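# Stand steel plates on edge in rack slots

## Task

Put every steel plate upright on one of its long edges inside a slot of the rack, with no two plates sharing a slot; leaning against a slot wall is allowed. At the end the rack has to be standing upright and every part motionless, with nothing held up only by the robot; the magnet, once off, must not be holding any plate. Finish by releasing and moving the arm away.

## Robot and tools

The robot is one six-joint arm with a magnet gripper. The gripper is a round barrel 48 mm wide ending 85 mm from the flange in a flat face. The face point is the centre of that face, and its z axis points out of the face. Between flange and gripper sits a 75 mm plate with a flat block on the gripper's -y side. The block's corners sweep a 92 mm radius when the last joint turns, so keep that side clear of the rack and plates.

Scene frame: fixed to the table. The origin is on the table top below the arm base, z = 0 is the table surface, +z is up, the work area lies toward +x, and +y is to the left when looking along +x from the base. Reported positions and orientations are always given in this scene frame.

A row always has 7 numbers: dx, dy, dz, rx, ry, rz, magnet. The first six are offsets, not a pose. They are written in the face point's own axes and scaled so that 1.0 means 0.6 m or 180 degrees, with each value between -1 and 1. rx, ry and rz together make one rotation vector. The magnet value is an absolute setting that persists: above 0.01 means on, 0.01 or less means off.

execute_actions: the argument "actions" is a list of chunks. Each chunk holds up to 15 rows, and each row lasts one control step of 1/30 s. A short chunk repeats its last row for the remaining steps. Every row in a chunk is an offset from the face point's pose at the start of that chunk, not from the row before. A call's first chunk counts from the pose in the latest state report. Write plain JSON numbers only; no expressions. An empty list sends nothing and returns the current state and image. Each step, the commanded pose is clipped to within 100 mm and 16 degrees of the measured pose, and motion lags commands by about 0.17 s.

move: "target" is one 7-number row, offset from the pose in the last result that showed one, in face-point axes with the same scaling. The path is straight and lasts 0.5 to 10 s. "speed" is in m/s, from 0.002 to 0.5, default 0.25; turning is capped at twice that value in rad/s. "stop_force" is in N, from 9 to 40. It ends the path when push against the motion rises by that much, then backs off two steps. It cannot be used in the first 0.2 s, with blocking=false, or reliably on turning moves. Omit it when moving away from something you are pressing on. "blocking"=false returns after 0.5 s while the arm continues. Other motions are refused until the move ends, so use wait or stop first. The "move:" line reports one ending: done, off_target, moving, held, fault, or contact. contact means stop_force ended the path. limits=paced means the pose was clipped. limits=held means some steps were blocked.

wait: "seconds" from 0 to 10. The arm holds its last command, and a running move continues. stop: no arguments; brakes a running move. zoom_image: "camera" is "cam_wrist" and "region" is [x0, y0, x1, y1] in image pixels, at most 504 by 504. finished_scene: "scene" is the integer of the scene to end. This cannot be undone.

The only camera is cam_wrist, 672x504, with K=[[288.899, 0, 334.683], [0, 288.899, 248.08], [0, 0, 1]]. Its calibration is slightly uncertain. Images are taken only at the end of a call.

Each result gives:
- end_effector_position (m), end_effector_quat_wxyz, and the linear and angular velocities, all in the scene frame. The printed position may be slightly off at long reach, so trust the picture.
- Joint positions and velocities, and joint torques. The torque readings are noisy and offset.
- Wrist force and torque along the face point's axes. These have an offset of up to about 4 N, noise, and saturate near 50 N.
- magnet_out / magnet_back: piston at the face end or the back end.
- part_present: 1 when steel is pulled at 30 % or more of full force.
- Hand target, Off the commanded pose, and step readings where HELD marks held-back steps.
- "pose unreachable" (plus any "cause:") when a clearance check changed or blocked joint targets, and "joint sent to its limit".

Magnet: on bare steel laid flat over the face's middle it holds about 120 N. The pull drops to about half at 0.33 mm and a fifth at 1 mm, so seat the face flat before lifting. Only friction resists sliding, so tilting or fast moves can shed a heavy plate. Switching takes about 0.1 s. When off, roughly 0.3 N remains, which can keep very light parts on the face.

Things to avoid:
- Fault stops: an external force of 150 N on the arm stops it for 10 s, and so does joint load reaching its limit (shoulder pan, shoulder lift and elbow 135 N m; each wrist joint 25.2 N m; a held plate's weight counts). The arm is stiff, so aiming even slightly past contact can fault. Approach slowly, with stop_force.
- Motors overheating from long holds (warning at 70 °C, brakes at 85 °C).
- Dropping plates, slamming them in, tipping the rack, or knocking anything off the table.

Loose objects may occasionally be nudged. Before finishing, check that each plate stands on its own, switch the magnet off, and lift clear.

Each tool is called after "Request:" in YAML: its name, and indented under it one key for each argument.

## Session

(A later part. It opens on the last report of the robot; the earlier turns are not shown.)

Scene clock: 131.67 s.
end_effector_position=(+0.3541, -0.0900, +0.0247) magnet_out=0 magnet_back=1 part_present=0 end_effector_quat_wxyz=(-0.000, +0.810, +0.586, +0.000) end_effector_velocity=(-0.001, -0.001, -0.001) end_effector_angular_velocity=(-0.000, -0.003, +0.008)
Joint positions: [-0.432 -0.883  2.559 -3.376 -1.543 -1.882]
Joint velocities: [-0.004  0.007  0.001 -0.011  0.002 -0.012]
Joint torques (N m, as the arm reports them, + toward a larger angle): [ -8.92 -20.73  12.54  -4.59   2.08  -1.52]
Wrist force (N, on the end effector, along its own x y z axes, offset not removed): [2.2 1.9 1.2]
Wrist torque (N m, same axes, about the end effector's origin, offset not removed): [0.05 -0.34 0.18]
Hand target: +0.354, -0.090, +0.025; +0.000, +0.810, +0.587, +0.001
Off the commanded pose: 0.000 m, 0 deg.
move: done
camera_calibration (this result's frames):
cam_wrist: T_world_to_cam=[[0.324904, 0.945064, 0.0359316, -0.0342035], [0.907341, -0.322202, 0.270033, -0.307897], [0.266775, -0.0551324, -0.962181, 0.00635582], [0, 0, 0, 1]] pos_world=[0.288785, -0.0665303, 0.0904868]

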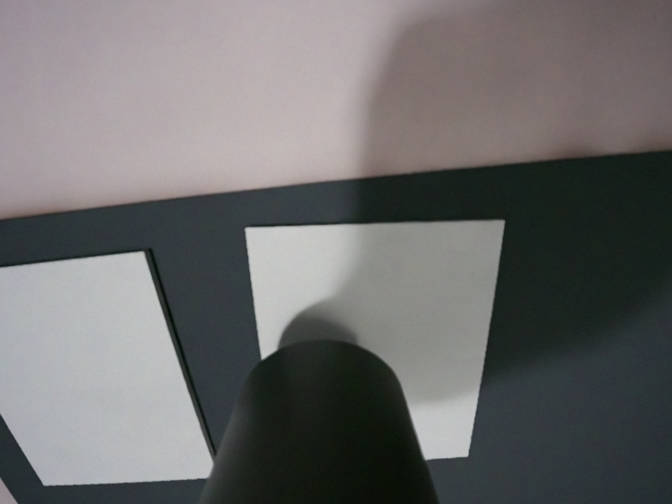

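Request:
move:
  target: [0,0,0.023,0,0,0,0]
  speed: 0.03

Request:
move:
  target: [0,0,0.02,0,0,0,0]
  speed: 0.002
  stop_force: 9

Request:
execute_actions:
  actions:
    - [[0,0,0,0,0,0,1]]

Request:
move:
  target: [0,0,-0.05,0,0,0,1]
  speed: 0.1

Scene clock: 134.97 s.
end_effector_position=(+0.3541, -0.0900, +0.0111) magnet_out=0 magnet_back=1 part_present=0 end_effector_quat_wxyz=(-0.000, +0.810, +0.586, +0.000) end_effector_velocity=(-0.000, -0.000, -0.002) end_effector_angular_velocity=(-0.001, +0.000, -0.000)
Joint positions: [-0.431 -0.827  2.545 -3.417 -1.543 -1.881]
Joint velocities: [-0.     0.007 -0.002 -0.006 -0.001  0.   ]
Joint torques (N m, as the arm reports them, + toward a larger angle): [ 12.21 -22.61  -8.36  -4.82  -2.31   1.73]
Wrist force (N, on the end effector, along its own x y z axes, offset not removed): [1.9 1.6 -0.6]
Wrist torque (N m, same axes, about the end effector's origin, offset not removed): [-0.05 0.04 0.05]
Hand target: +0.354, -0.090, +0.011; -0.000, +0.810, +0.586, +0.000
Off the commanded pose: 0.000 m, 0 deg.
move: done
camera_calibration (this result's frames):
cam_wrist: T_world_to_cam=[[0.324899, 0.945066, 0.0359409, -0.0337148], [0.90735, -0.322201, 0.270006, -0.30423], [0.266753, -0.0551135, -0.962188, -0.00676581], [0, 0, 0, 1]] pos_world=[0.288802, -0.0665335, 0.0768457]

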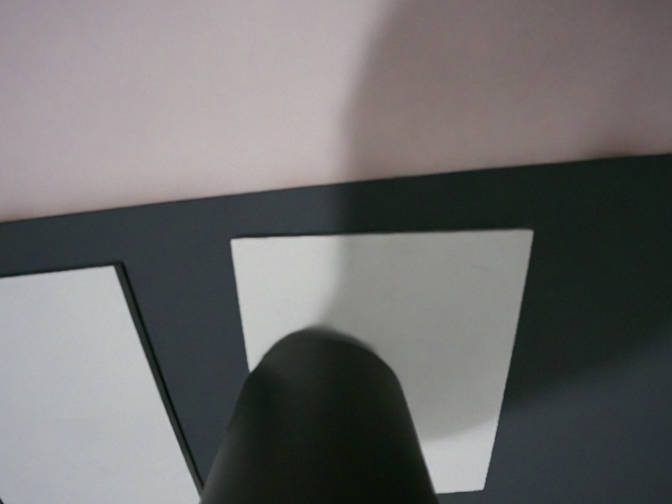

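Scene clock: 138.17 s.
end_effector_position=(+0.3541, -0.0900, +0.0054) magnet_out=0 magnet_back=1 part_present=0 end_effector_quat_wxyz=(-0.000, +0.810, +0.586, +0.000) end_effector_velocity=(-0.000, +0.000, +0.000) end_effector_angular_velocity=(+0.002, +0.002, -0.004)
Joint positions: [-0.43  -0.805  2.538 -3.433 -1.543 -1.88 ]
Joint velocities: [-0.001 -0.001  0.     0.003  0.001  0.003]
Joint torques (N m, as the arm reports them, + toward a larger angle): [ 10.35 -36.71 -10.31   1.84  -1.24   1.58]
Wrist force (N, on the end effector, along its own x y z axes, offset not removed): [2.6 -8.3 -27.4]
Wrist torque (N m, same axes, about the end effector's origin, offset not removed): [-0.44 -0.30 0.12]
Hand target: +0.354, -0.090, +0.005; -0.000, +0.810, +0.586, +0.000
Off the commanded pose: 0.006 m, 0 deg.
move: contact
camera_calibration (this result's frames):
cam_wrist: T_world_to_cam=[[0.324885, 0.945072, 0.0359003, -0.0335083], [0.907367, -0.322179, 0.269974, -0.302697], [0.266712, -0.0551359, -0.962198, -0.0122186], [0, 0, 0, 1]] pos_world=[0.288802, -0.0665284, 0.0711666]

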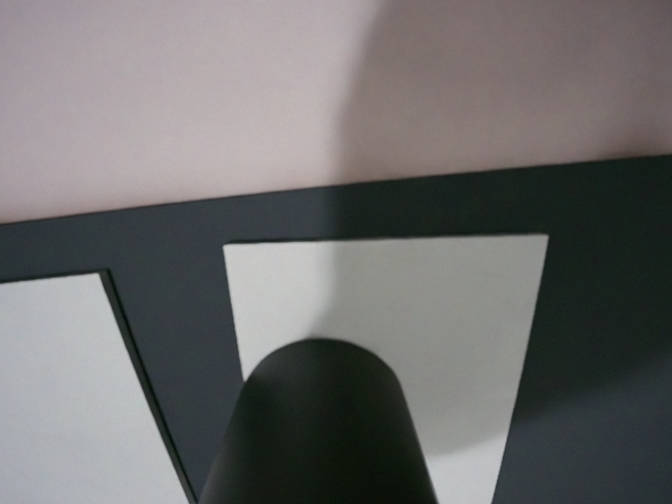

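Scene clock: 138.67 s.
end_effector_position=(+0.3541, -0.0900, +0.0054) magnet_out=1 magnet_back=0 part_present=1 end_effector_quat_wxyz=(-0.000, +0.810, +0.586, +0.000) end_effector_velocity=(-0.000, +0.001, +0.000) end_effector_angular_velocity=(+0.000, +0.000, +0.003)
Joint positions: [-0.43  -0.805  2.538 -3.433 -1.543 -1.88 ]
Joint velocities: [ 0.002  0.     0.001 -0.001 -0.    -0.001]
Joint torques (N m, as the arm reports them, + toward a larger angle): [  9.41 -24.72 -10.93  -2.94  -1.11   1.54]
Wrist force (N, on the end effector, along its own x y z axes, offset not removed): [-0.2 -6.5 -23.2]
Wrist torque (N m, same axes, about the end effector's origin, offset not removed): [-0.46 -0.13 0.21]
Hand target: +0.354, -0.090, +0.005; -0.000, +0.810, +0.586, +0.000
Off the commanded pose: 0.000 m, 0 deg.
Step readings (end_effector_position):
0: (+0.3541, -0.0900, +0.0054)
1: (+0.3541, -0.0900, +0.0054)
2: (+0.3541, -0.0900, +0.0054)
4: (+0.3541, -0.0900, +0.0054)
8: (+0.3541, -0.0900, +0.0054)
15: end_effector_position above
camera_calibration (this result's frames):
cam_wrist: T_world_to_cam=[[0.324887, 0.945071, 0.0359094, -0.0335097], [0.907373, -0.322184, 0.269945, -0.302701], [0.266687, -0.0551185, -0.962206, -0.0122011], [0, 0, 0, 1]] pos_world=[0.288803, -0.0665289, 0.071176]

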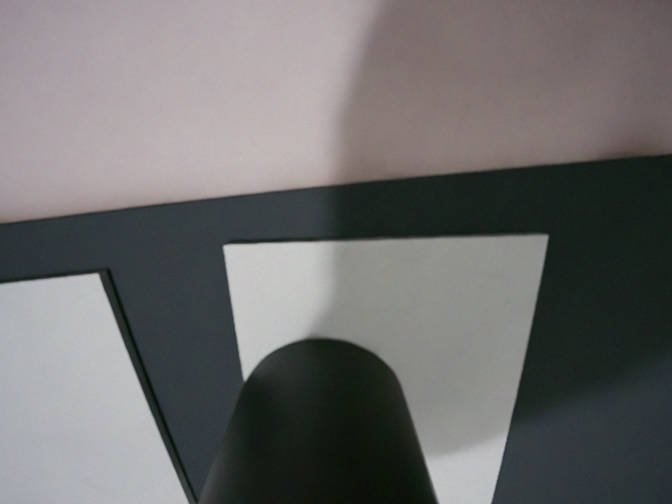

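Scene clock: 139.50 s.
end_effector_position=(+0.3540, -0.0900, +0.0352) magnet_out=1 magnet_back=0 part_present=1 end_effector_quat_wxyz=(-0.000, +0.810, +0.586, +0.000) end_effector_velocity=(-0.000, +0.000, +0.002) end_effector_angular_velocity=(+0.001, +0.001, +0.000)
Joint positions: [-0.433 -0.927  2.57  -3.342 -1.543 -1.883]
Joint velocities: [ 0.    -0.008  0.002  0.008  0.     0.   ]
Joint torques (N m, as the arm reports them, + toward a larger angle): [ -8.71 -41.19  10.6   -0.56   2.72  -1.38]
Wrist force (N, on the end effector, along its own x y z axes, offset not removed): [-4.5 1.6 4.6]
Wrist torque (N m, same axes, about the end effector's origin, offset not removed): [0.13 0.39 0.09]
Hand target: +0.354, -0.090, +0.035; -0.000, +0.810, +0.586, +0.000
Off the commanded pose: 0.000 m, 0 deg.
move: done
camera_calibration (this result's frames):
cam_wrist: T_world_to_cam=[[0.324886, 0.945072, 0.035903, -0.0345759], [0.90736, -0.322179, 0.269999, -0.310709], [0.266736, -0.055142, -0.962191, 0.0165087], [0, 0, 0, 1]] pos_world=[0.288754, -0.0665167, 0.101017]

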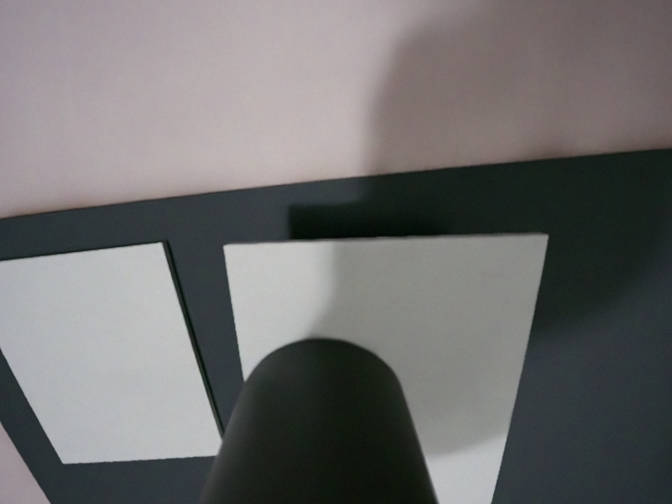

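Request:
move:
  target: [0,0,-0.1167,0,0,0,1]
  speed: 0.25

Request:
move:
  target: [0.4507,0.199,-0.2083,0,0,0.4715,1]
  speed: 0.3

Request:
move:
  target: [0,0,0,0,-0.5,0,1]
  speed: 0.3

Scene clock: 146.80 s.
end_effector_position=(+0.3539, -0.0899, +0.1051) magnet_out=1 magnet_back=0 part_present=1 end_effector_quat_wxyz=(-0.000, +0.810, +0.586, +0.001) end_effector_velocity=(+0.000, +0.000, +0.002) end_effector_angular_velocity=(+0.001, +0.001, +0.004)
Joint positions: [-0.439 -1.241  2.608 -3.066 -1.542 -1.889]
Joint velocities: [ 0.001 -0.008 -0.001  0.011  0.    -0.003]
Joint torques (N m, as the arm reports them, + toward a larger angle): [-10.03 -33.41 -18.49  -0.22  -2.02  -1.07]
Wrist force (N, on the end effector, along its own x y z axes, offset not removed): [-1.3 3.3 1.9]
Wrist torque (N m, same axes, about the end effector's origin, offset not removed): [0.29 0.09 0.18]
Hand target: +0.354, -0.090, +0.105; -0.000, +0.810, +0.586, +0.000
Off the commanded pose: 0.000 m, 0 deg.
move: done
camera_calibration (this result's frames):
cam_wrist: T_world_to_cam=[[0.324888, 0.945065, 0.0360647, -0.0371412], [0.907313, -0.322217, 0.270109, -0.329425], [0.266891, -0.055033, -0.962154, 0.0837371], [0, 0, 0, 1]] pos_world=[0.28861, -0.0664372, 0.170888]

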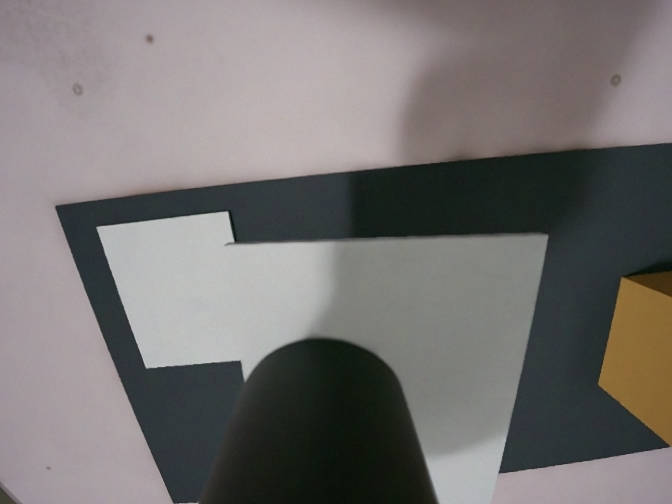

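Scene clock: 149.77 s.
end_effector_position=(+0.5516, +0.1294, +0.2305) magnet_out=1 magnet_back=0 part_present=1 end_effector_quat_wxyz=(-0.000, +0.994, -0.113, +0.000) end_effector_velocity=(+0.001, +0.001, +0.000) end_effector_angular_velocity=(-0.002, +0.002, -0.010)
Joint positions: [ 0.222 -1.286  1.986 -2.39  -1.627  0.247]
Joint velocities: [ 0.002  0.002 -0.005  0.005 -0.002  0.012]
Joint torques (N m, as the arm reports them, + toward a larger angle): [ 14.63 -28.75 -28.71  -0.48  -2.35   2.4 ]
Wrist force (N, on the end effector, along its own x y z axes, offset not removed): [-2.5 2.1 1.6]
Wrist torque (N m, same axes, about the end effector's origin, offset not removed): [0.00 0.17 -0.03]
Hand target: +0.552, +0.130, +0.231; -0.000, +0.994, -0.114, +0.000
Off the commanded pose: 0.000 m, 0 deg.
move: done
camera_calibration (this result's frames):
cam_wrist: T_world_to_cam=[[0.970514, -0.238366, 0.0358319, -0.516083], [-0.239094, -0.933097, 0.268632, 0.239752], [-0.0305982, -0.269279, -0.962576, 0.355645], [0, 0, 0, 1]] pos_world=[0.569071, 0.196463, 0.296423]

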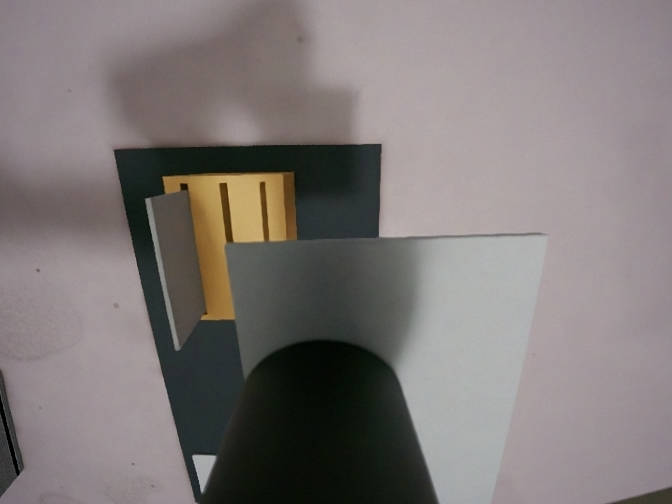

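Scene clock: 152.90 s.
end_effector_position=(+0.5517, +0.1294, +0.2308) magnet_out=1 magnet_back=0 part_present=1 end_effector_quat_wxyz=(-0.081, +0.703, -0.080, -0.702) end_effector_velocity=(-0.001, +0.001, -0.001) end_effector_angular_velocity=(+0.003, +0.010, +0.002)
Joint positions: [ 0.14  -0.612  1.    -0.521 -1.404  0.046]
Joint velocities: [ 0.001  0.005 -0.003  0.008 -0.    -0.002]
Joint torques (N m, as the arm reports them, + toward a larger angle): [  2.11 -52.13 -31.91   4.15   0.22  -1.44]
Wrist force (N, on the end effector, along its own x y z axes, offset not removed): [4.9 2.2 -1.2]
Wrist torque (N m, same axes, about the end effector's origin, offset not removed): [0.15 -0.14 0.05]
Hand target: +0.552, +0.129, +0.231; -0.081, +0.703, -0.080, -0.702
Off the commanded pose: 0.000 m, 0 deg.
move: done
camera_calibration (this result's frames):
cam_wrist: T_world_to_cam=[[0.0329451, -0.0200197, -0.999257, 0.211747], [0.0443879, -0.998784, 0.0214736, 0.148829], [-0.998471, -0.0450623, -0.0320164, 0.646108], [0, 0, 0, 1]] pos_world=[0.631538, 0.182002, 0.229079]

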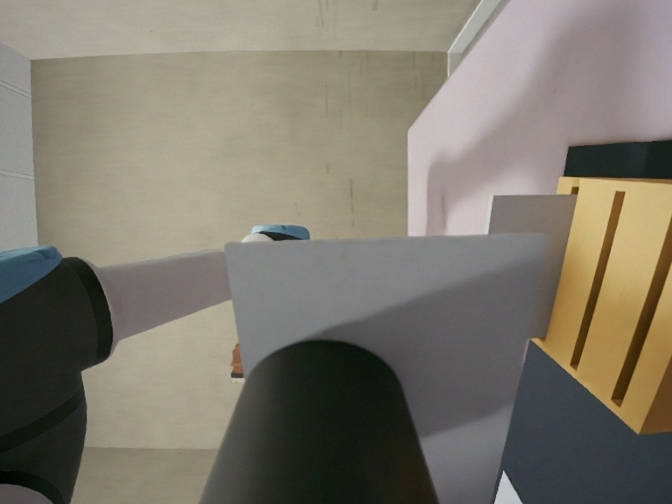

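Request:
move:
  target: [0.1547,-0.0002,0.125,0,0,0,1]
  speed: 0.15

Request:
move:
  target: [0.007,0,0,0,0,0,1]
  speed: 0.01
  stop_force: 9

Request:
zoom_image:
  camera: "cam_wrist"
  region: [500, 180, 620, 300]

Scene clock: 157.60 s.
end_effector_position=(+0.4790, +0.1465, +0.1379) magnet_out=1 magnet_back=0 part_present=1 end_effector_quat_wxyz=(-0.081, +0.703, -0.080, -0.702) end_effector_velocity=(-0.001, +0.001, -0.002) end_effector_angular_velocity=(+0.001, +0.000, +0.003)
Joint positions: [ 0.152 -0.61   1.299 -0.822 -1.391  0.048]
Joint velocities: [ 0.001  0.001  0.004 -0.004 -0.001 -0.001]
Joint torques (N m, as the arm reports them, + toward a larger angle): [ 14.49 -47.09  -1.48   0.56   2.72   1.7 ]
Wrist force (N, on the end effector, along its own x y z axes, offset not removed): [0.7 0.5 -2.0]
Wrist torque (N m, same axes, about the end effector's origin, offset not removed): [-0.11 0.09 0.10]
Hand target: +0.479, +0.147, +0.138; -0.081, +0.703, -0.080, -0.702
Off the commanded pose: 0.000 m, 0 deg.
move: done
camera_calibration (this result's frames):
cam_wrist: T_world_to_cam=[[0.0329324, -0.0200115, -0.999257, 0.121665], [0.0444011, -0.998783, 0.0214653, 0.171126], [-0.998471, -0.045075, -0.0320038, 0.57134], [0, 0, 0, 1]] pos_world=[0.558862, 0.199106, 0.136187]

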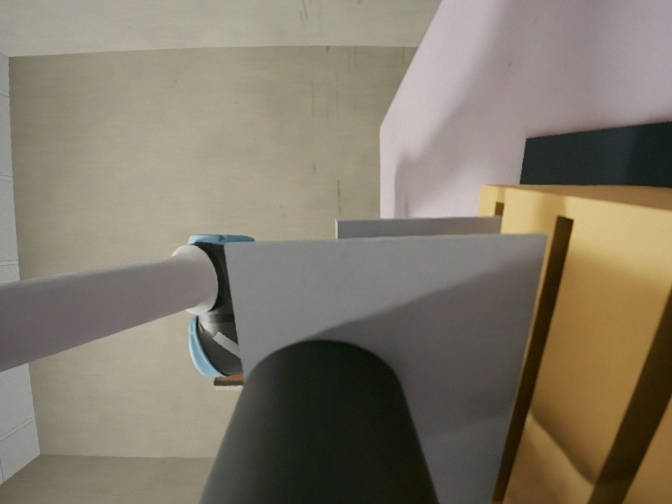

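Scene clock: 158.30 s.
end_effector_position=(+0.4790, +0.1465, +0.1338) magnet_out=1 magnet_back=0 part_present=1 end_effector_quat_wxyz=(-0.081, +0.703, -0.080, -0.702) end_effector_velocity=(-0.000, -0.000, -0.001) end_effector_angular_velocity=(+0.000, +0.001, -0.001)
Joint positions: [ 0.152 -0.603  1.297 -0.827 -1.392  0.048]
Joint velocities: [-0.001  0.003 -0.001 -0.001  0.    -0.   ]
Joint torques (N m, as the arm reports them, + toward a larger angle): [ -6.64 -46.28 -27.12   0.23  -2.36  -0.58]
Wrist force (N, on the end effector, along its own x y z axes, offset not removed): [2.0 1.5 -0.5]
Wrist torque (N m, same axes, about the end effector's origin, offset not removed): [0.11 -0.35 0.04]
Hand target: +0.479, +0.147, +0.134; -0.081, +0.703, -0.080, -0.702
Off the commanded pose: 0.000 m, 0 deg.
move: done
camera_calibration (this result's frames):
cam_wrist: T_world_to_cam=[[0.0329154, -0.0200474, -0.999257, 0.117584], [0.0444192, -0.998782, 0.021501, 0.171221], [-0.998471, -0.0450939, -0.0319848, 0.571213], [0, 0, 0, 1]] pos_world=[0.558863, 0.199128, 0.132086]

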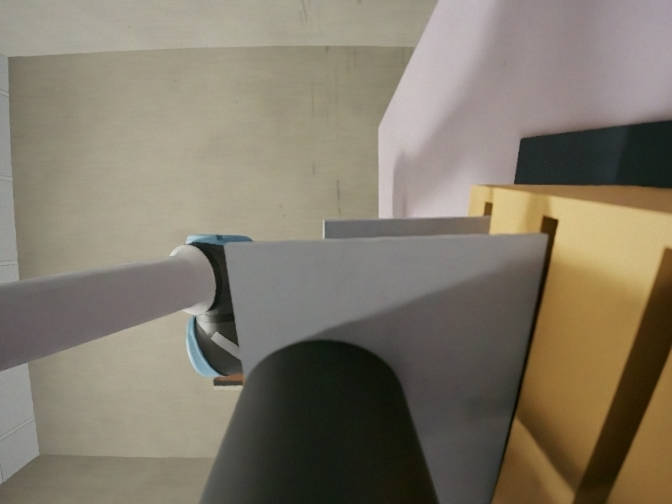

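Region (500, 180, 620, 300) of cam_wrist's 672x504 image, scaled by 4.200, with more detail than that image has.

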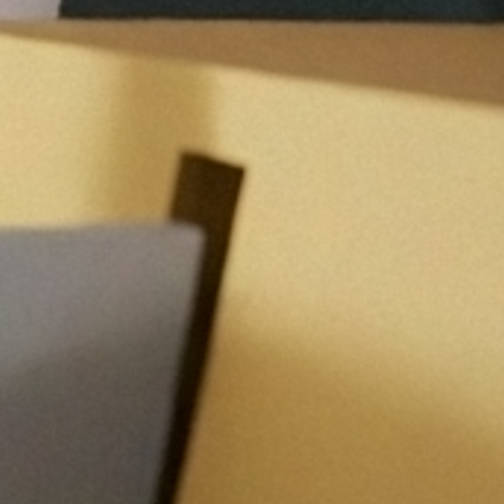

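Request:
move:
  target: [0.01,0,0,0,0,0,1]
  speed: 0.003
  stop_force: 9

Request:
move:
  target: [0.02,0,0,0,0,0,1]
  speed: 0.01
  stop_force: 9

Request:
move:
  target: [0.02,0,0,0,0,0,1]
  speed: 0.002
  stop_force: 9

Scene clock: 163.17 s.
end_effector_position=(+0.4791, +0.1465, +0.1279) magnet_out=1 magnet_back=0 part_present=1 end_effector_quat_wxyz=(-0.081, +0.703, -0.080, -0.702) end_effector_velocity=(+0.000, +0.000, -0.001) end_effector_angular_velocity=(-0.001, -0.000, +0.001)
Joint positions: [ 0.152 -0.592  1.294 -0.835 -1.392  0.048]
Joint velocities: [ 0.001  0.001 -0.001 -0.001 -0.     0.001]
Joint torques (N m, as the arm reports them, + toward a larger angle): [ -5.52 -47.9  -25.97   0.48  -2.26  -1.26]
Wrist force (N, on the end effector, along its own x y z axes, offset not removed): [1.1 -2.6 -1.0]
Wrist torque (N m, same axes, about the end effector's origin, offset not removed): [-0.34 0.13 0.20]
Hand target: +0.479, +0.147, +0.128; -0.081, +0.703, -0.080, -0.702
Off the commanded pose: 0.000 m, 0 deg.
move: done
camera_calibration (this result's frames):
cam_wrist: T_world_to_cam=[[0.0329158, -0.0200471, -0.999257, 0.111624], [0.0444189, -0.998782, 0.0215008, 0.17135], [-0.998471, -0.0450936, -0.0319852, 0.571038], [0, 0, 0, 1]] pos_world=[0.558879, 0.199129, 0.126121]

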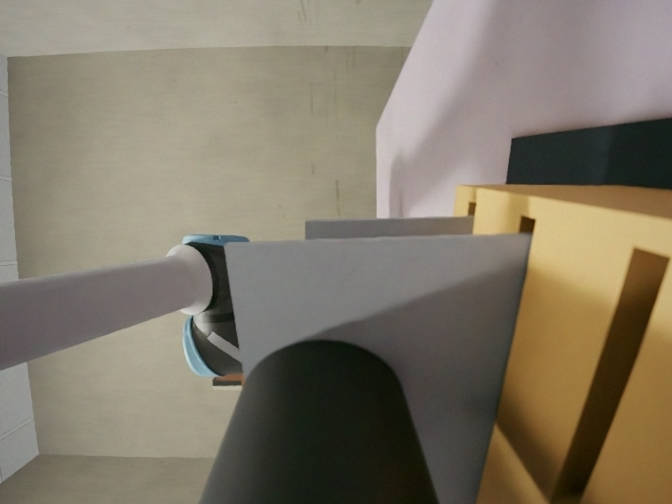

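Scene clock: 164.60 s.
end_effector_position=(+0.4791, +0.1465, +0.1160) magnet_out=1 magnet_back=0 part_present=1 end_effector_quat_wxyz=(-0.081, +0.703, -0.080, -0.702) end_effector_velocity=(+0.000, +0.000, -0.001) end_effector_angular_velocity=(-0.002, -0.000, -0.001)
Joint positions: [ 0.151 -0.571  1.287 -0.849 -1.393  0.048]
Joint velocities: [-0.     0.002 -0.001 -0.002  0.001  0.002]
Joint torques (N m, as the arm reports them, + toward a larger angle): [ -5.51 -46.58 -27.84   0.21  -2.36  -1.19]
Wrist force (N, on the end effector, along its own x y z axes, offset not removed): [3.5 0.5 2.8]
Wrist torque (N m, same axes, about the end effector's origin, offset not removed): [0.03 0.12 0.11]
Hand target: +0.479, +0.147, +0.116; -0.081, +0.703, -0.080, -0.702
Off the commanded pose: 0.000 m, 0 deg.
move: done
camera_calibration (this result's frames):
cam_wrist: T_world_to_cam=[[0.0329167, -0.020047, -0.999257, 0.0997483], [0.0444182, -0.998782, 0.0215007, 0.171608], [-0.998471, -0.045093, -0.0319862, 0.570688], [0, 0, 0, 1]] pos_world=[0.558909, 0.199132, 0.114239]

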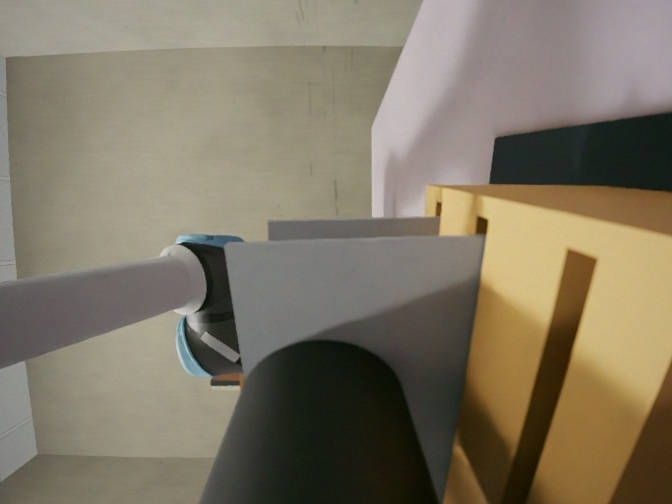

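Scene clock: 166.83 s.
end_effector_position=(+0.4791, +0.1465, +0.1122) magnet_out=1 magnet_back=0 part_present=1 end_effector_quat_wxyz=(-0.081, +0.703, -0.080, -0.702) end_effector_velocity=(+0.001, +0.000, +0.001) end_effector_angular_velocity=(+0.000, -0.002, -0.000)
Joint positions: [ 0.151 -0.564  1.284 -0.853 -1.393  0.048]
Joint velocities: [ 0.    -0.001 -0.001 -0.     0.    -0.   ]
Joint torques (N m, as the arm reports them, + toward a larger angle): [ -4.47 -58.31 -17.9   -0.32  -2.15  -1.46]
Wrist force (N, on the end effector, along its own x y z axes, offset not removed): [-14.0 1.2 3.7]
Wrist torque (N m, same axes, about the end effector's origin, offset not removed): [0.25 0.09 0.96]
Hand target: +0.479, +0.147, +0.112; -0.081, +0.703, -0.080, -0.702
Off the commanded pose: 0.008 m, 0 deg.
move: contact
camera_calibration (this result's frames):
cam_wrist: T_world_to_cam=[[0.0329651, -0.0200546, -0.999255, 0.0959464], [0.0444129, -0.998782, 0.0215103, 0.171687], [-0.998469, -0.0450889, -0.0320342, 0.570607], [0, 0, 0, 1]] pos_world=[0.558946, 0.19913, 0.110461]

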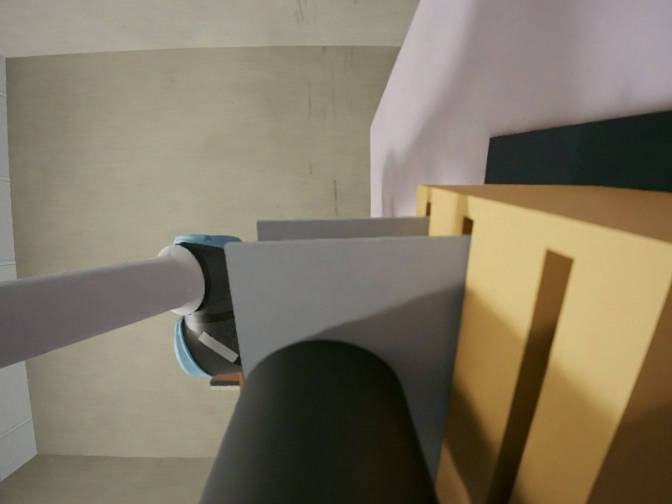

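Request:
execute_actions:
  actions: []

Scene clock: 174.93 s.
end_effector_position=(+0.4791, +0.1465, +0.1123) magnet_out=1 magnet_back=0 part_present=1 end_effector_quat_wxyz=(-0.081, +0.703, -0.080, -0.702) end_effector_velocity=(-0.000, -0.001, -0.000) end_effector_angular_velocity=(-0.002, +0.001, +0.002)
Joint positions: [ 0.151 -0.564  1.284 -0.853 -1.393  0.048]
Joint velocities: [-0.     0.001 -0.     0.    -0.002  0.002]
Joint torques (N m, as the arm reports them, + toward a larger angle): [  6.59 -57.39  -1.51   2.71   0.69  -1.44]
Wrist force (N, on the end effector, along its own x y z axes, offset not removed): [-7.4 2.5 0.1]
Wrist torque (N m, same axes, about the end effector's origin, offset not removed): [0.28 0.10 0.24]
Hand target: +0.479, +0.147, +0.112; -0.081, +0.703, -0.080, -0.702
Off the commanded pose: 0.008 m, 0 deg.
camera_calibration (this result's frames):
cam_wrist: T_world_to_cam=[[0.0328869, -0.0200506, -0.999258, 0.0961135], [0.0444182, -0.998782, 0.0215029, 0.171678], [-0.998472, -0.0450924, -0.0319562, 0.570584], [0, 0, 0, 1]] pos_world=[0.558925, 0.199125, 0.110584]

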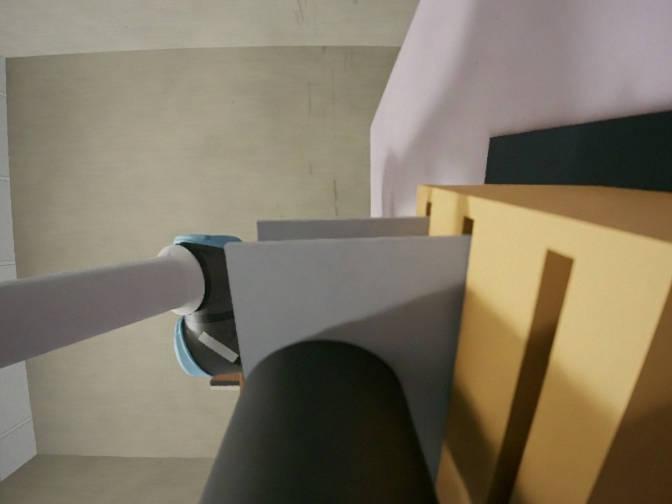

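Request:
execute_actions:
  actions:
    - [[-0.0005,0,0,0,0,0,0]]
    - [[-0.002,0,-0.015,0,0,0,0]]

Request:
move:
  target: [-0.178,0.138,-0.0905,0,0.5,0,0]
  speed: 0.3

Scene clock: 177.67 s.
end_effector_position=(+0.4878, +0.1445, +0.1139) magnet_out=0 magnet_back=1 part_present=0 end_effector_quat_wxyz=(-0.081, +0.703, -0.080, -0.702) end_effector_velocity=(+0.001, -0.001, +0.000) end_effector_angular_velocity=(-0.000, -0.001, -0.002)
Joint positions: [ 0.148 -0.553  1.251 -0.83  -1.395  0.047]
Joint velocities: [-0.002  0.    -0.003  0.002  0.001 -0.   ]
Joint torques (N m, as the arm reports them, + toward a larger angle): [ -5.59 -48.37 -26.42   4.08  -2.12  -1.31]
Wrist force (N, on the end effector, along its own x y z axes, offset not removed): [-2.3 3.2 0.6]
Wrist torque (N m, same axes, about the end effector's origin, offset not removed): [0.19 0.17 0.11]
Hand target: +0.488, +0.144, +0.114; -0.081, +0.703, -0.080, -0.702
Off the commanded pose: 0.000 m, 0 deg.
Step readings (end_effector_position; steps 1 to 15: 1st action; 16 to 30: 2nd action):
0: (+0.4791, +0.1465, +0.1123)
1: (+0.4791, +0.1465, +0.1123)
2: (+0.4791, +0.1465, +0.1124)
4: (+0.4791, +0.1465, +0.1125)
8: (+0.4791, +0.1465, +0.1126)
15: (+0.4791, +0.1465, +0.1126)
16: (+0.4792, +0.1465, +0.1127)
17: (+0.4807, +0.1462, +0.1129)
19: (+0.4842, +0.1454, +0.1134)
23: (+0.4870, +0.1447, +0.1138)
30: end_effector_position above
camera_calibration (this result's frames):
cam_wrist: T_world_to_cam=[[0.032875, -0.0200298, -0.999259, 0.0973039], [0.0444448, -0.998781, 0.0214824, 0.169226], [-0.998471, -0.0451181, -0.0319447, 0.579223], [0, 0, 0, 1]] pos_world=[0.567617, 0.197102, 0.112099]

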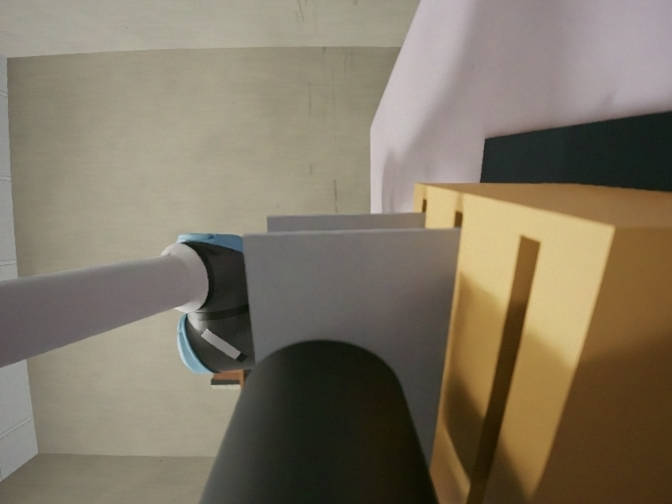

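Scene clock: 180.80 s.
end_effector_position=(+0.5216, +0.0516, +0.2204) magnet_out=0 magnet_back=1 part_present=0 end_effector_quat_wxyz=(-0.000, +0.994, -0.113, +0.000) end_effector_velocity=(-0.000, -0.000, -0.000) end_effector_angular_velocity=(-0.002, -0.008, +0.000)
Joint positions: [ 0.061 -1.358  2.119 -2.459 -1.607  0.087]
Joint velocities: [-0.    -0.001  0.006 -0.012 -0.001 -0.001]
Joint torques (N m, as the arm reports them, + toward a larger angle): [ -9.21 -39.8   -9.15  -4.43  -2.34  -0.92]
Wrist force (N, on the end effector, along its own x y z axes, offset not removed): [-2.1 1.1 0.4]
Wrist torque (N m, same axes, about the end effector's origin, offset not removed): [-0.19 0.16 0.35]
Hand target: +0.522, +0.052, +0.220; -0.000, +0.994, -0.113, +0.001
Off the commanded pose: 0.000 m, 0 deg.
move: done
camera_calibration (this result's frames):
cam_wrist: T_world_to_cam=[[0.970463, -0.23859, 0.0357365, -0.505052], [-0.239282, -0.933029, 0.268703, 0.162746], [-0.0307668, -0.269317, -0.96256, 0.324097], [0, 0, 0, 1]] pos_world=[0.539048, 0.118631, 0.286281]

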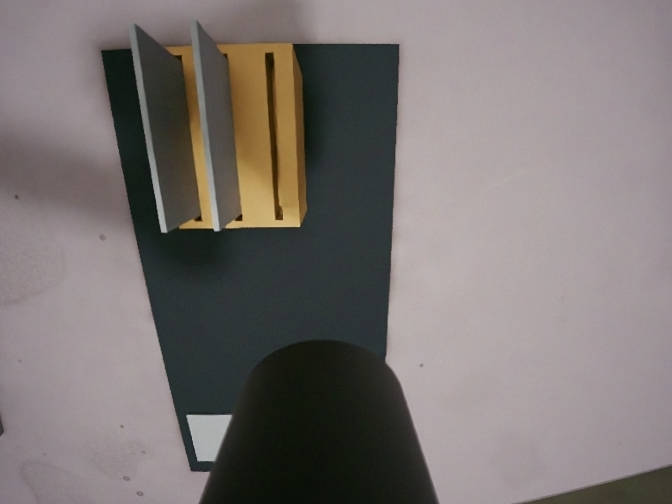

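Request:
move:
  target: [-0.214,0.476,0.325,0,0,-0.497,0]
  speed: 0.3

Scene clock: 186.80 s.
end_effector_position=(+0.3322, -0.1975, +0.0250) magnet_out=0 magnet_back=1 part_present=0 end_effector_quat_wxyz=(-0.000, +0.786, +0.618, +0.000) end_effector_velocity=(-0.000, -0.001, -0.001) end_effector_angular_velocity=(-0.001, -0.002, +0.009)
Joint positions: [-0.706 -0.909  2.506 -3.285 -1.509 -2.234]
Joint velocities: [-0.003  0.004 -0.    -0.005  0.001 -0.011]
Joint torques (N m, as the arm reports them, + toward a larger angle): [-10.64 -23.76 -11.85  -3.93   2.01  -0.81]
Wrist force (N, on the end effector, along its own x y z axes, offset not removed): [0.8 -0.7 -2.4]
Wrist torque (N m, same axes, about the end effector's origin, offset not removed): [-0.25 -0.03 0.20]
Hand target: +0.332, -0.198, +0.025; +0.000, +0.786, +0.619, +0.001
Off the commanded pose: 0.000 m, 0 deg.
move: done
camera_calibration (this result's frames):
cam_wrist: T_world_to_cam=[[0.24826, 0.968025, 0.0359718, 0.104431], [0.930205, -0.248595, 0.270035, -0.315854], [0.270344, -0.0335778, -0.962178, 0.00962517], [0, 0, 0, 1]] pos_world=[0.265281, -0.179289, 0.0907963]

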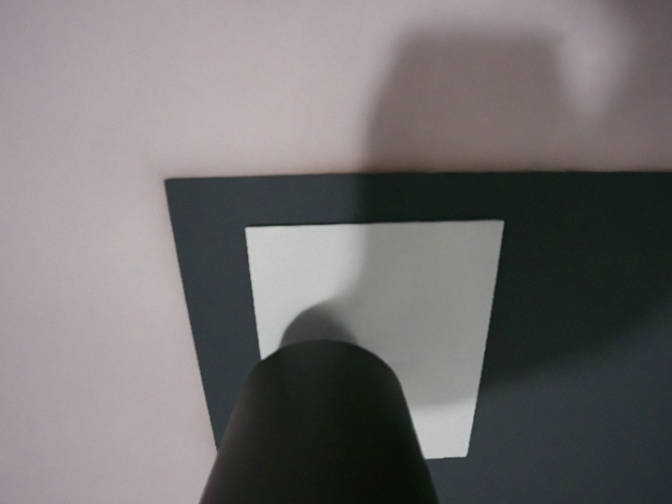

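Request:
zoom_image:
  camera: "cam_wrist"
  region: [200,180,560,300]

Region (200, 180, 560, 300) of cam_wrist's 672x504 image, scaled by 1.400, with more detail than that image has.

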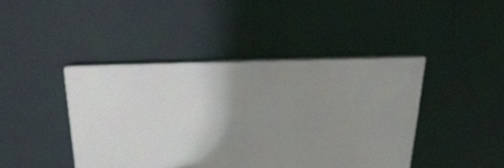

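Request:
move:
  target: [0,0,0.023,0,0,0,0]
  speed: 0.03

Request:
move:
  target: [0,0,0.02,0,0,0,0]
  speed: 0.002
  stop_force: 9

Request:
execute_actions:
  actions:
    - [[0,0,0,0,0,0,1]]

Scene clock: 192.20 s.
end_effector_position=(+0.3323, -0.1975, +0.0114) magnet_out=0 magnet_back=1 part_present=0 end_effector_quat_wxyz=(-0.000, +0.786, +0.618, +0.000) end_effector_velocity=(+0.000, -0.000, -0.002) end_effector_angular_velocity=(+0.000, -0.001, +0.000)
Joint positions: [-0.704 -0.856  2.493 -3.325 -1.509 -2.232]
Joint velocities: [-0.     0.007 -0.002 -0.005  0.001 -0.   ]
Joint torques (N m, as the arm reports them, + toward a larger angle): [ 10.26 -24.19 -12.46  -4.62  -2.11   1.83]
Wrist force (N, on the end effector, along its own x y z axes, offset not removed): [3.1 2.2 3.0]
Wrist torque (N m, same axes, about the end effector's origin, offset not removed): [-0.01 -0.38 -0.09]
Hand target: +0.332, -0.197, +0.011; -0.000, +0.786, +0.618, +0.000
Off the commanded pose: 0.000 m, 0 deg.
move: done
camera_calibration (this result's frames):
cam_wrist: T_world_to_cam=[[0.248255, 0.968026, 0.0359868, 0.104923], [0.93021, -0.248595, 0.270018, -0.312185], [0.27033, -0.0335581, -0.962183, -0.00349691], [0, 0, 0, 1]] pos_world=[0.265295, -0.179293, 0.0771549]

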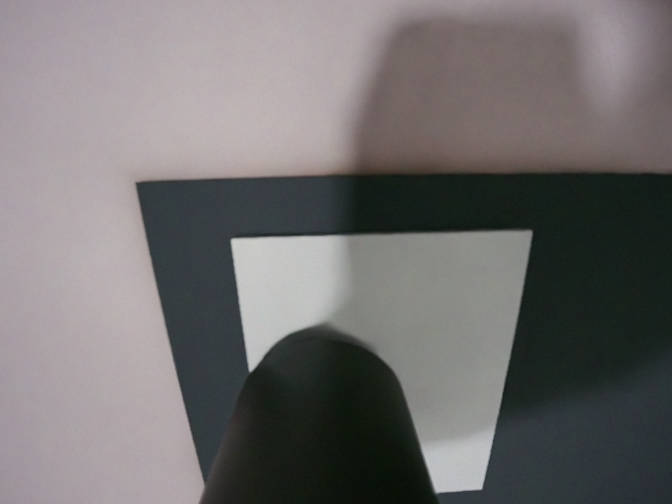

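Scene clock: 195.53 s.
end_effector_position=(+0.3323, -0.1975, +0.0054) magnet_out=0 magnet_back=1 part_present=0 end_effector_quat_wxyz=(-0.000, +0.786, +0.618, +0.000) end_effector_velocity=(+0.000, +0.000, +0.000) end_effector_angular_velocity=(+0.001, +0.000, -0.001)
Joint positions: [-0.703 -0.833  2.486 -3.341 -1.509 -2.231]
Joint velocities: [-0.    -0.002 -0.     0.003  0.001  0.001]
Joint torques (N m, as the arm reports them, + toward a larger angle): [  7.14 -37.33 -10.25   0.85  -1.03   1.12]
Wrist force (N, on the end effector, along its own x y z axes, offset not removed): [4.2 -9.2 -25.0]
Wrist torque (N m, same axes, about the end effector's origin, offset not removed): [-0.45 -0.40 0.28]
Hand target: +0.332, -0.197, +0.005; -0.000, +0.786, +0.618, +0.000
Off the commanded pose: 0.006 m, 0 deg.
move: contact
camera_calibration (this result's frames):
cam_wrist: T_world_to_cam=[[0.248248, 0.968029, 0.0359569, 0.105135], [0.930225, -0.248582, 0.26998, -0.310582], [0.270287, -0.0335741, -0.962194, -0.00921183], [0, 0, 0, 1]] pos_world=[0.265301, -0.179288, 0.071207]

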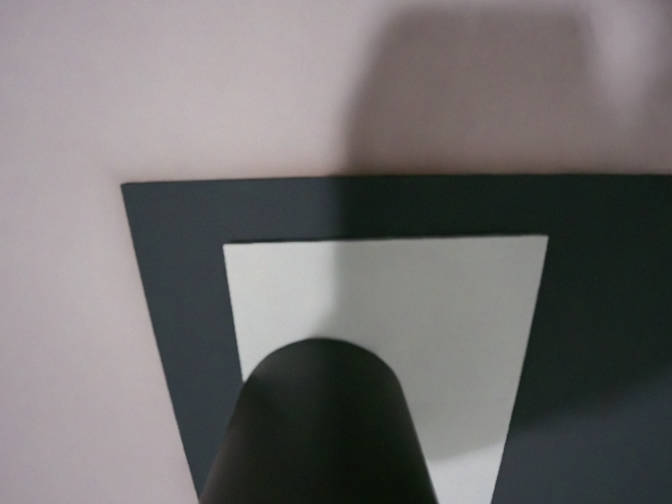

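Scene clock: 196.03 s.
end_effector_position=(+0.3323, -0.1974, +0.0054) magnet_out=1 magnet_back=0 part_present=1 end_effector_quat_wxyz=(-0.000, +0.786, +0.618, +0.000) end_effector_velocity=(+0.000, -0.001, +0.000) end_effector_angular_velocity=(-0.001, -0.001, +0.000)
Joint positions: [-0.703 -0.833  2.486 -3.341 -1.509 -2.231]
Joint velocities: [-0.001  0.    -0.001 -0.    -0.    -0.001]
Joint torques (N m, as the arm reports them, + toward a larger angle): [  7.23 -26.78 -11.84  -3.03  -1.11   0.95]
Wrist force (N, on the end effector, along its own x y z axes, offset not removed): [0.9 -7.2 -13.7]
Wrist torque (N m, same axes, about the end effector's origin, offset not removed): [-0.35 0.08 0.30]
Hand target: +0.332, -0.197, +0.005; -0.000, +0.786, +0.618, +0.000
Off the commanded pose: 0.000 m, 0 deg.
Step readings (end_effector_position):
0: (+0.3323, -0.1975, +0.0054)
1: (+0.3323, -0.1975, +0.0054)
2: (+0.3323, -0.1974, +0.0054)
4: (+0.3323, -0.1974, +0.0054)
8: (+0.3323, -0.1974, +0.0054)
15: end_effector_position above
camera_calibration (this result's frames):
cam_wrist: T_world_to_cam=[[0.248251, 0.968027, 0.0359769, 0.105132], [0.93023, -0.248591, 0.269954, -0.310586], [0.270267, -0.0335497, -0.962201, -0.00919276], [0, 0, 0, 1]] pos_world=[0.265302, -0.179288, 0.0712165]

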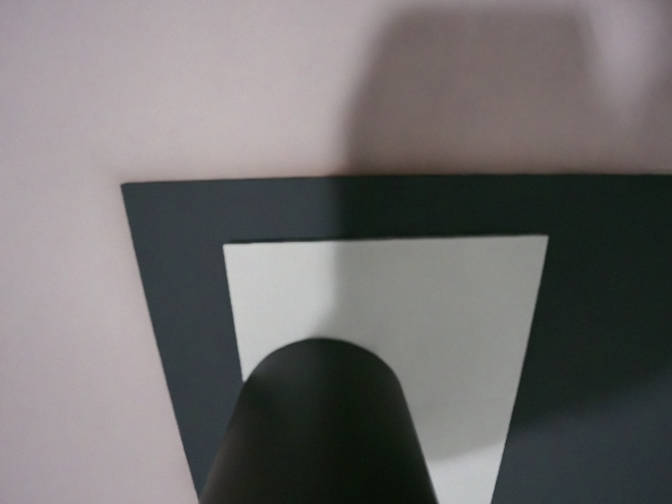

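Request:
move:
  target: [0,0,-0.167,0,0,0,1]
  speed: 0.15

Scene clock: 199.93 s.
end_effector_position=(+0.3321, -0.1973, +0.1055) magnet_out=1 magnet_back=0 part_present=1 end_effector_quat_wxyz=(-0.000, +0.786, +0.618, +0.000) end_effector_velocity=(+0.000, -0.001, +0.002) end_effector_angular_velocity=(-0.000, +0.001, -0.000)
Joint positions: [-0.721 -1.239  2.55  -2.996 -1.507 -2.249]
Joint velocities: [-0.001 -0.007 -0.002  0.009 -0.001 -0.001]
Joint torques (N m, as the arm reports them, + toward a larger angle): [-10.74 -35.14 -18.5   -0.35   2.85  -1.33]
Wrist force (N, on the end effector, along its own x y z axes, offset not removed): [-5.0 4.0 4.3]
Wrist torque (N m, same axes, about the end effector's origin, offset not removed): [0.32 0.39 -0.09]
Hand target: +0.332, -0.197, +0.106; -0.000, +0.786, +0.618, +0.000
Off the commanded pose: 0.000 m, 0 deg.
move: done
camera_calibration (this result's frames):
cam_wrist: T_world_to_cam=[[0.248268, 0.968022, 0.0360071, 0.101468], [0.930231, -0.248616, 0.269927, -0.337412], [0.270247, -0.0335193, -0.962207, 0.087137], [0, 0, 0, 1]] pos_world=[0.265131, -0.179189, 0.171267]

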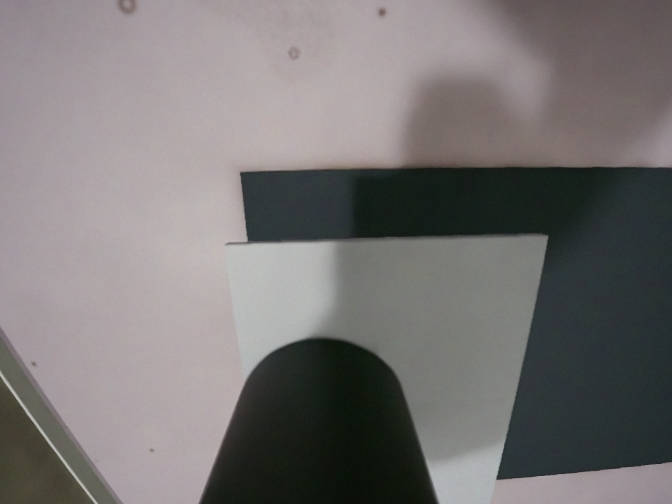

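Request:
move:
  target: [0.6165,0.277,-0.2075,0,0,0.4967,1]
  speed: 0.25

Request:
move:
  target: [0,0,0,0,-0.5,0,1]
  speed: 0.3

Scene clock: 207.40 s.
end_effector_position=(+0.5806, +0.1227, +0.2305) magnet_out=1 magnet_back=0 part_present=1 end_effector_quat_wxyz=(-0.000, +0.994, -0.113, +0.000) end_effector_velocity=(+0.001, +0.002, +0.000) end_effector_angular_velocity=(+0.000, +0.002, -0.007)
Joint positions: [ 0.208 -1.239  1.907 -2.359 -1.625  0.233]
Joint velocities: [ 0.004  0.003 -0.006  0.005  0.     0.011]
Joint torques (N m, as the arm reports them, + toward a larger angle): [ 13.18 -30.64 -32.51  -0.56  -2.15   1.79]
Wrist force (N, on the end effector, along its own x y z axes, offset not removed): [-2.4 3.2 -0.4]
Wrist torque (N m, same axes, about the end effector's origin, offset not removed): [0.26 0.18 0.13]
Hand target: +0.581, +0.123, +0.231; -0.000, +0.994, -0.113, +0.000
Off the commanded pose: 0.000 m, 0 deg.
move: done
camera_calibration (this result's frames):
cam_wrist: T_world_to_cam=[[0.970721, -0.23757, 0.0355059, -0.545943], [-0.23824, -0.93331, 0.268652, 0.239954], [-0.0306855, -0.269245, -0.962583, 0.354702], [0, 0, 0, 1]] pos_world=[0.598009, 0.189754, 0.29635]

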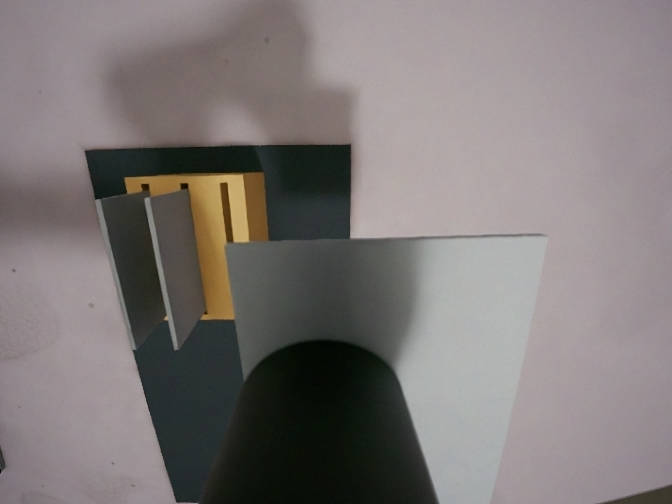

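Scene clock: 210.53 s.
end_effector_position=(+0.5807, +0.1227, +0.2308) magnet_out=1 magnet_back=0 part_present=1 end_effector_quat_wxyz=(-0.081, +0.703, -0.080, -0.702) end_effector_velocity=(-0.000, -0.000, -0.001) end_effector_angular_velocity=(+0.002, +0.009, +0.003)
Joint positions: [ 0.133 -0.537  0.843 -0.438 -1.411  0.045]
Joint velocities: [ 0.     0.006 -0.006  0.009 -0.002 -0.001]
Joint torques (N m, as the arm reports them, + toward a larger angle): [  8.18 -51.52 -32.86   4.57  -2.03  -1.35]
Wrist force (N, on the end effector, along its own x y z axes, offset not removed): [-1.5 0.5 0.2]
Wrist torque (N m, same axes, about the end effector's origin, offset not removed): [-0.01 0.35 0.17]
Hand target: +0.581, +0.123, +0.231; -0.081, +0.703, -0.080, -0.702
Off the commanded pose: 0.000 m, 0 deg.
move: done
camera_calibration (this result's frames):
cam_wrist: T_world_to_cam=[[0.0326578, -0.0199479, -0.999268, 0.210748], [0.0450426, -0.998756, 0.0214097, 0.140459], [-0.998451, -0.0457088, -0.0317187, 0.674733], [0, 0, 0, 1]] pos_world=[0.660479, 0.175329, 0.228988]

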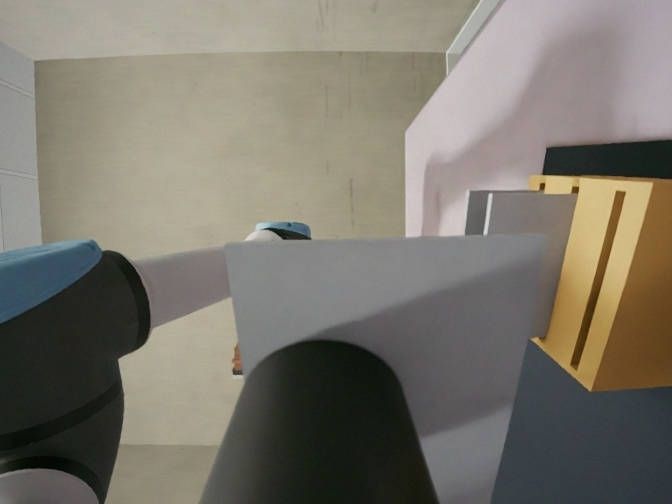

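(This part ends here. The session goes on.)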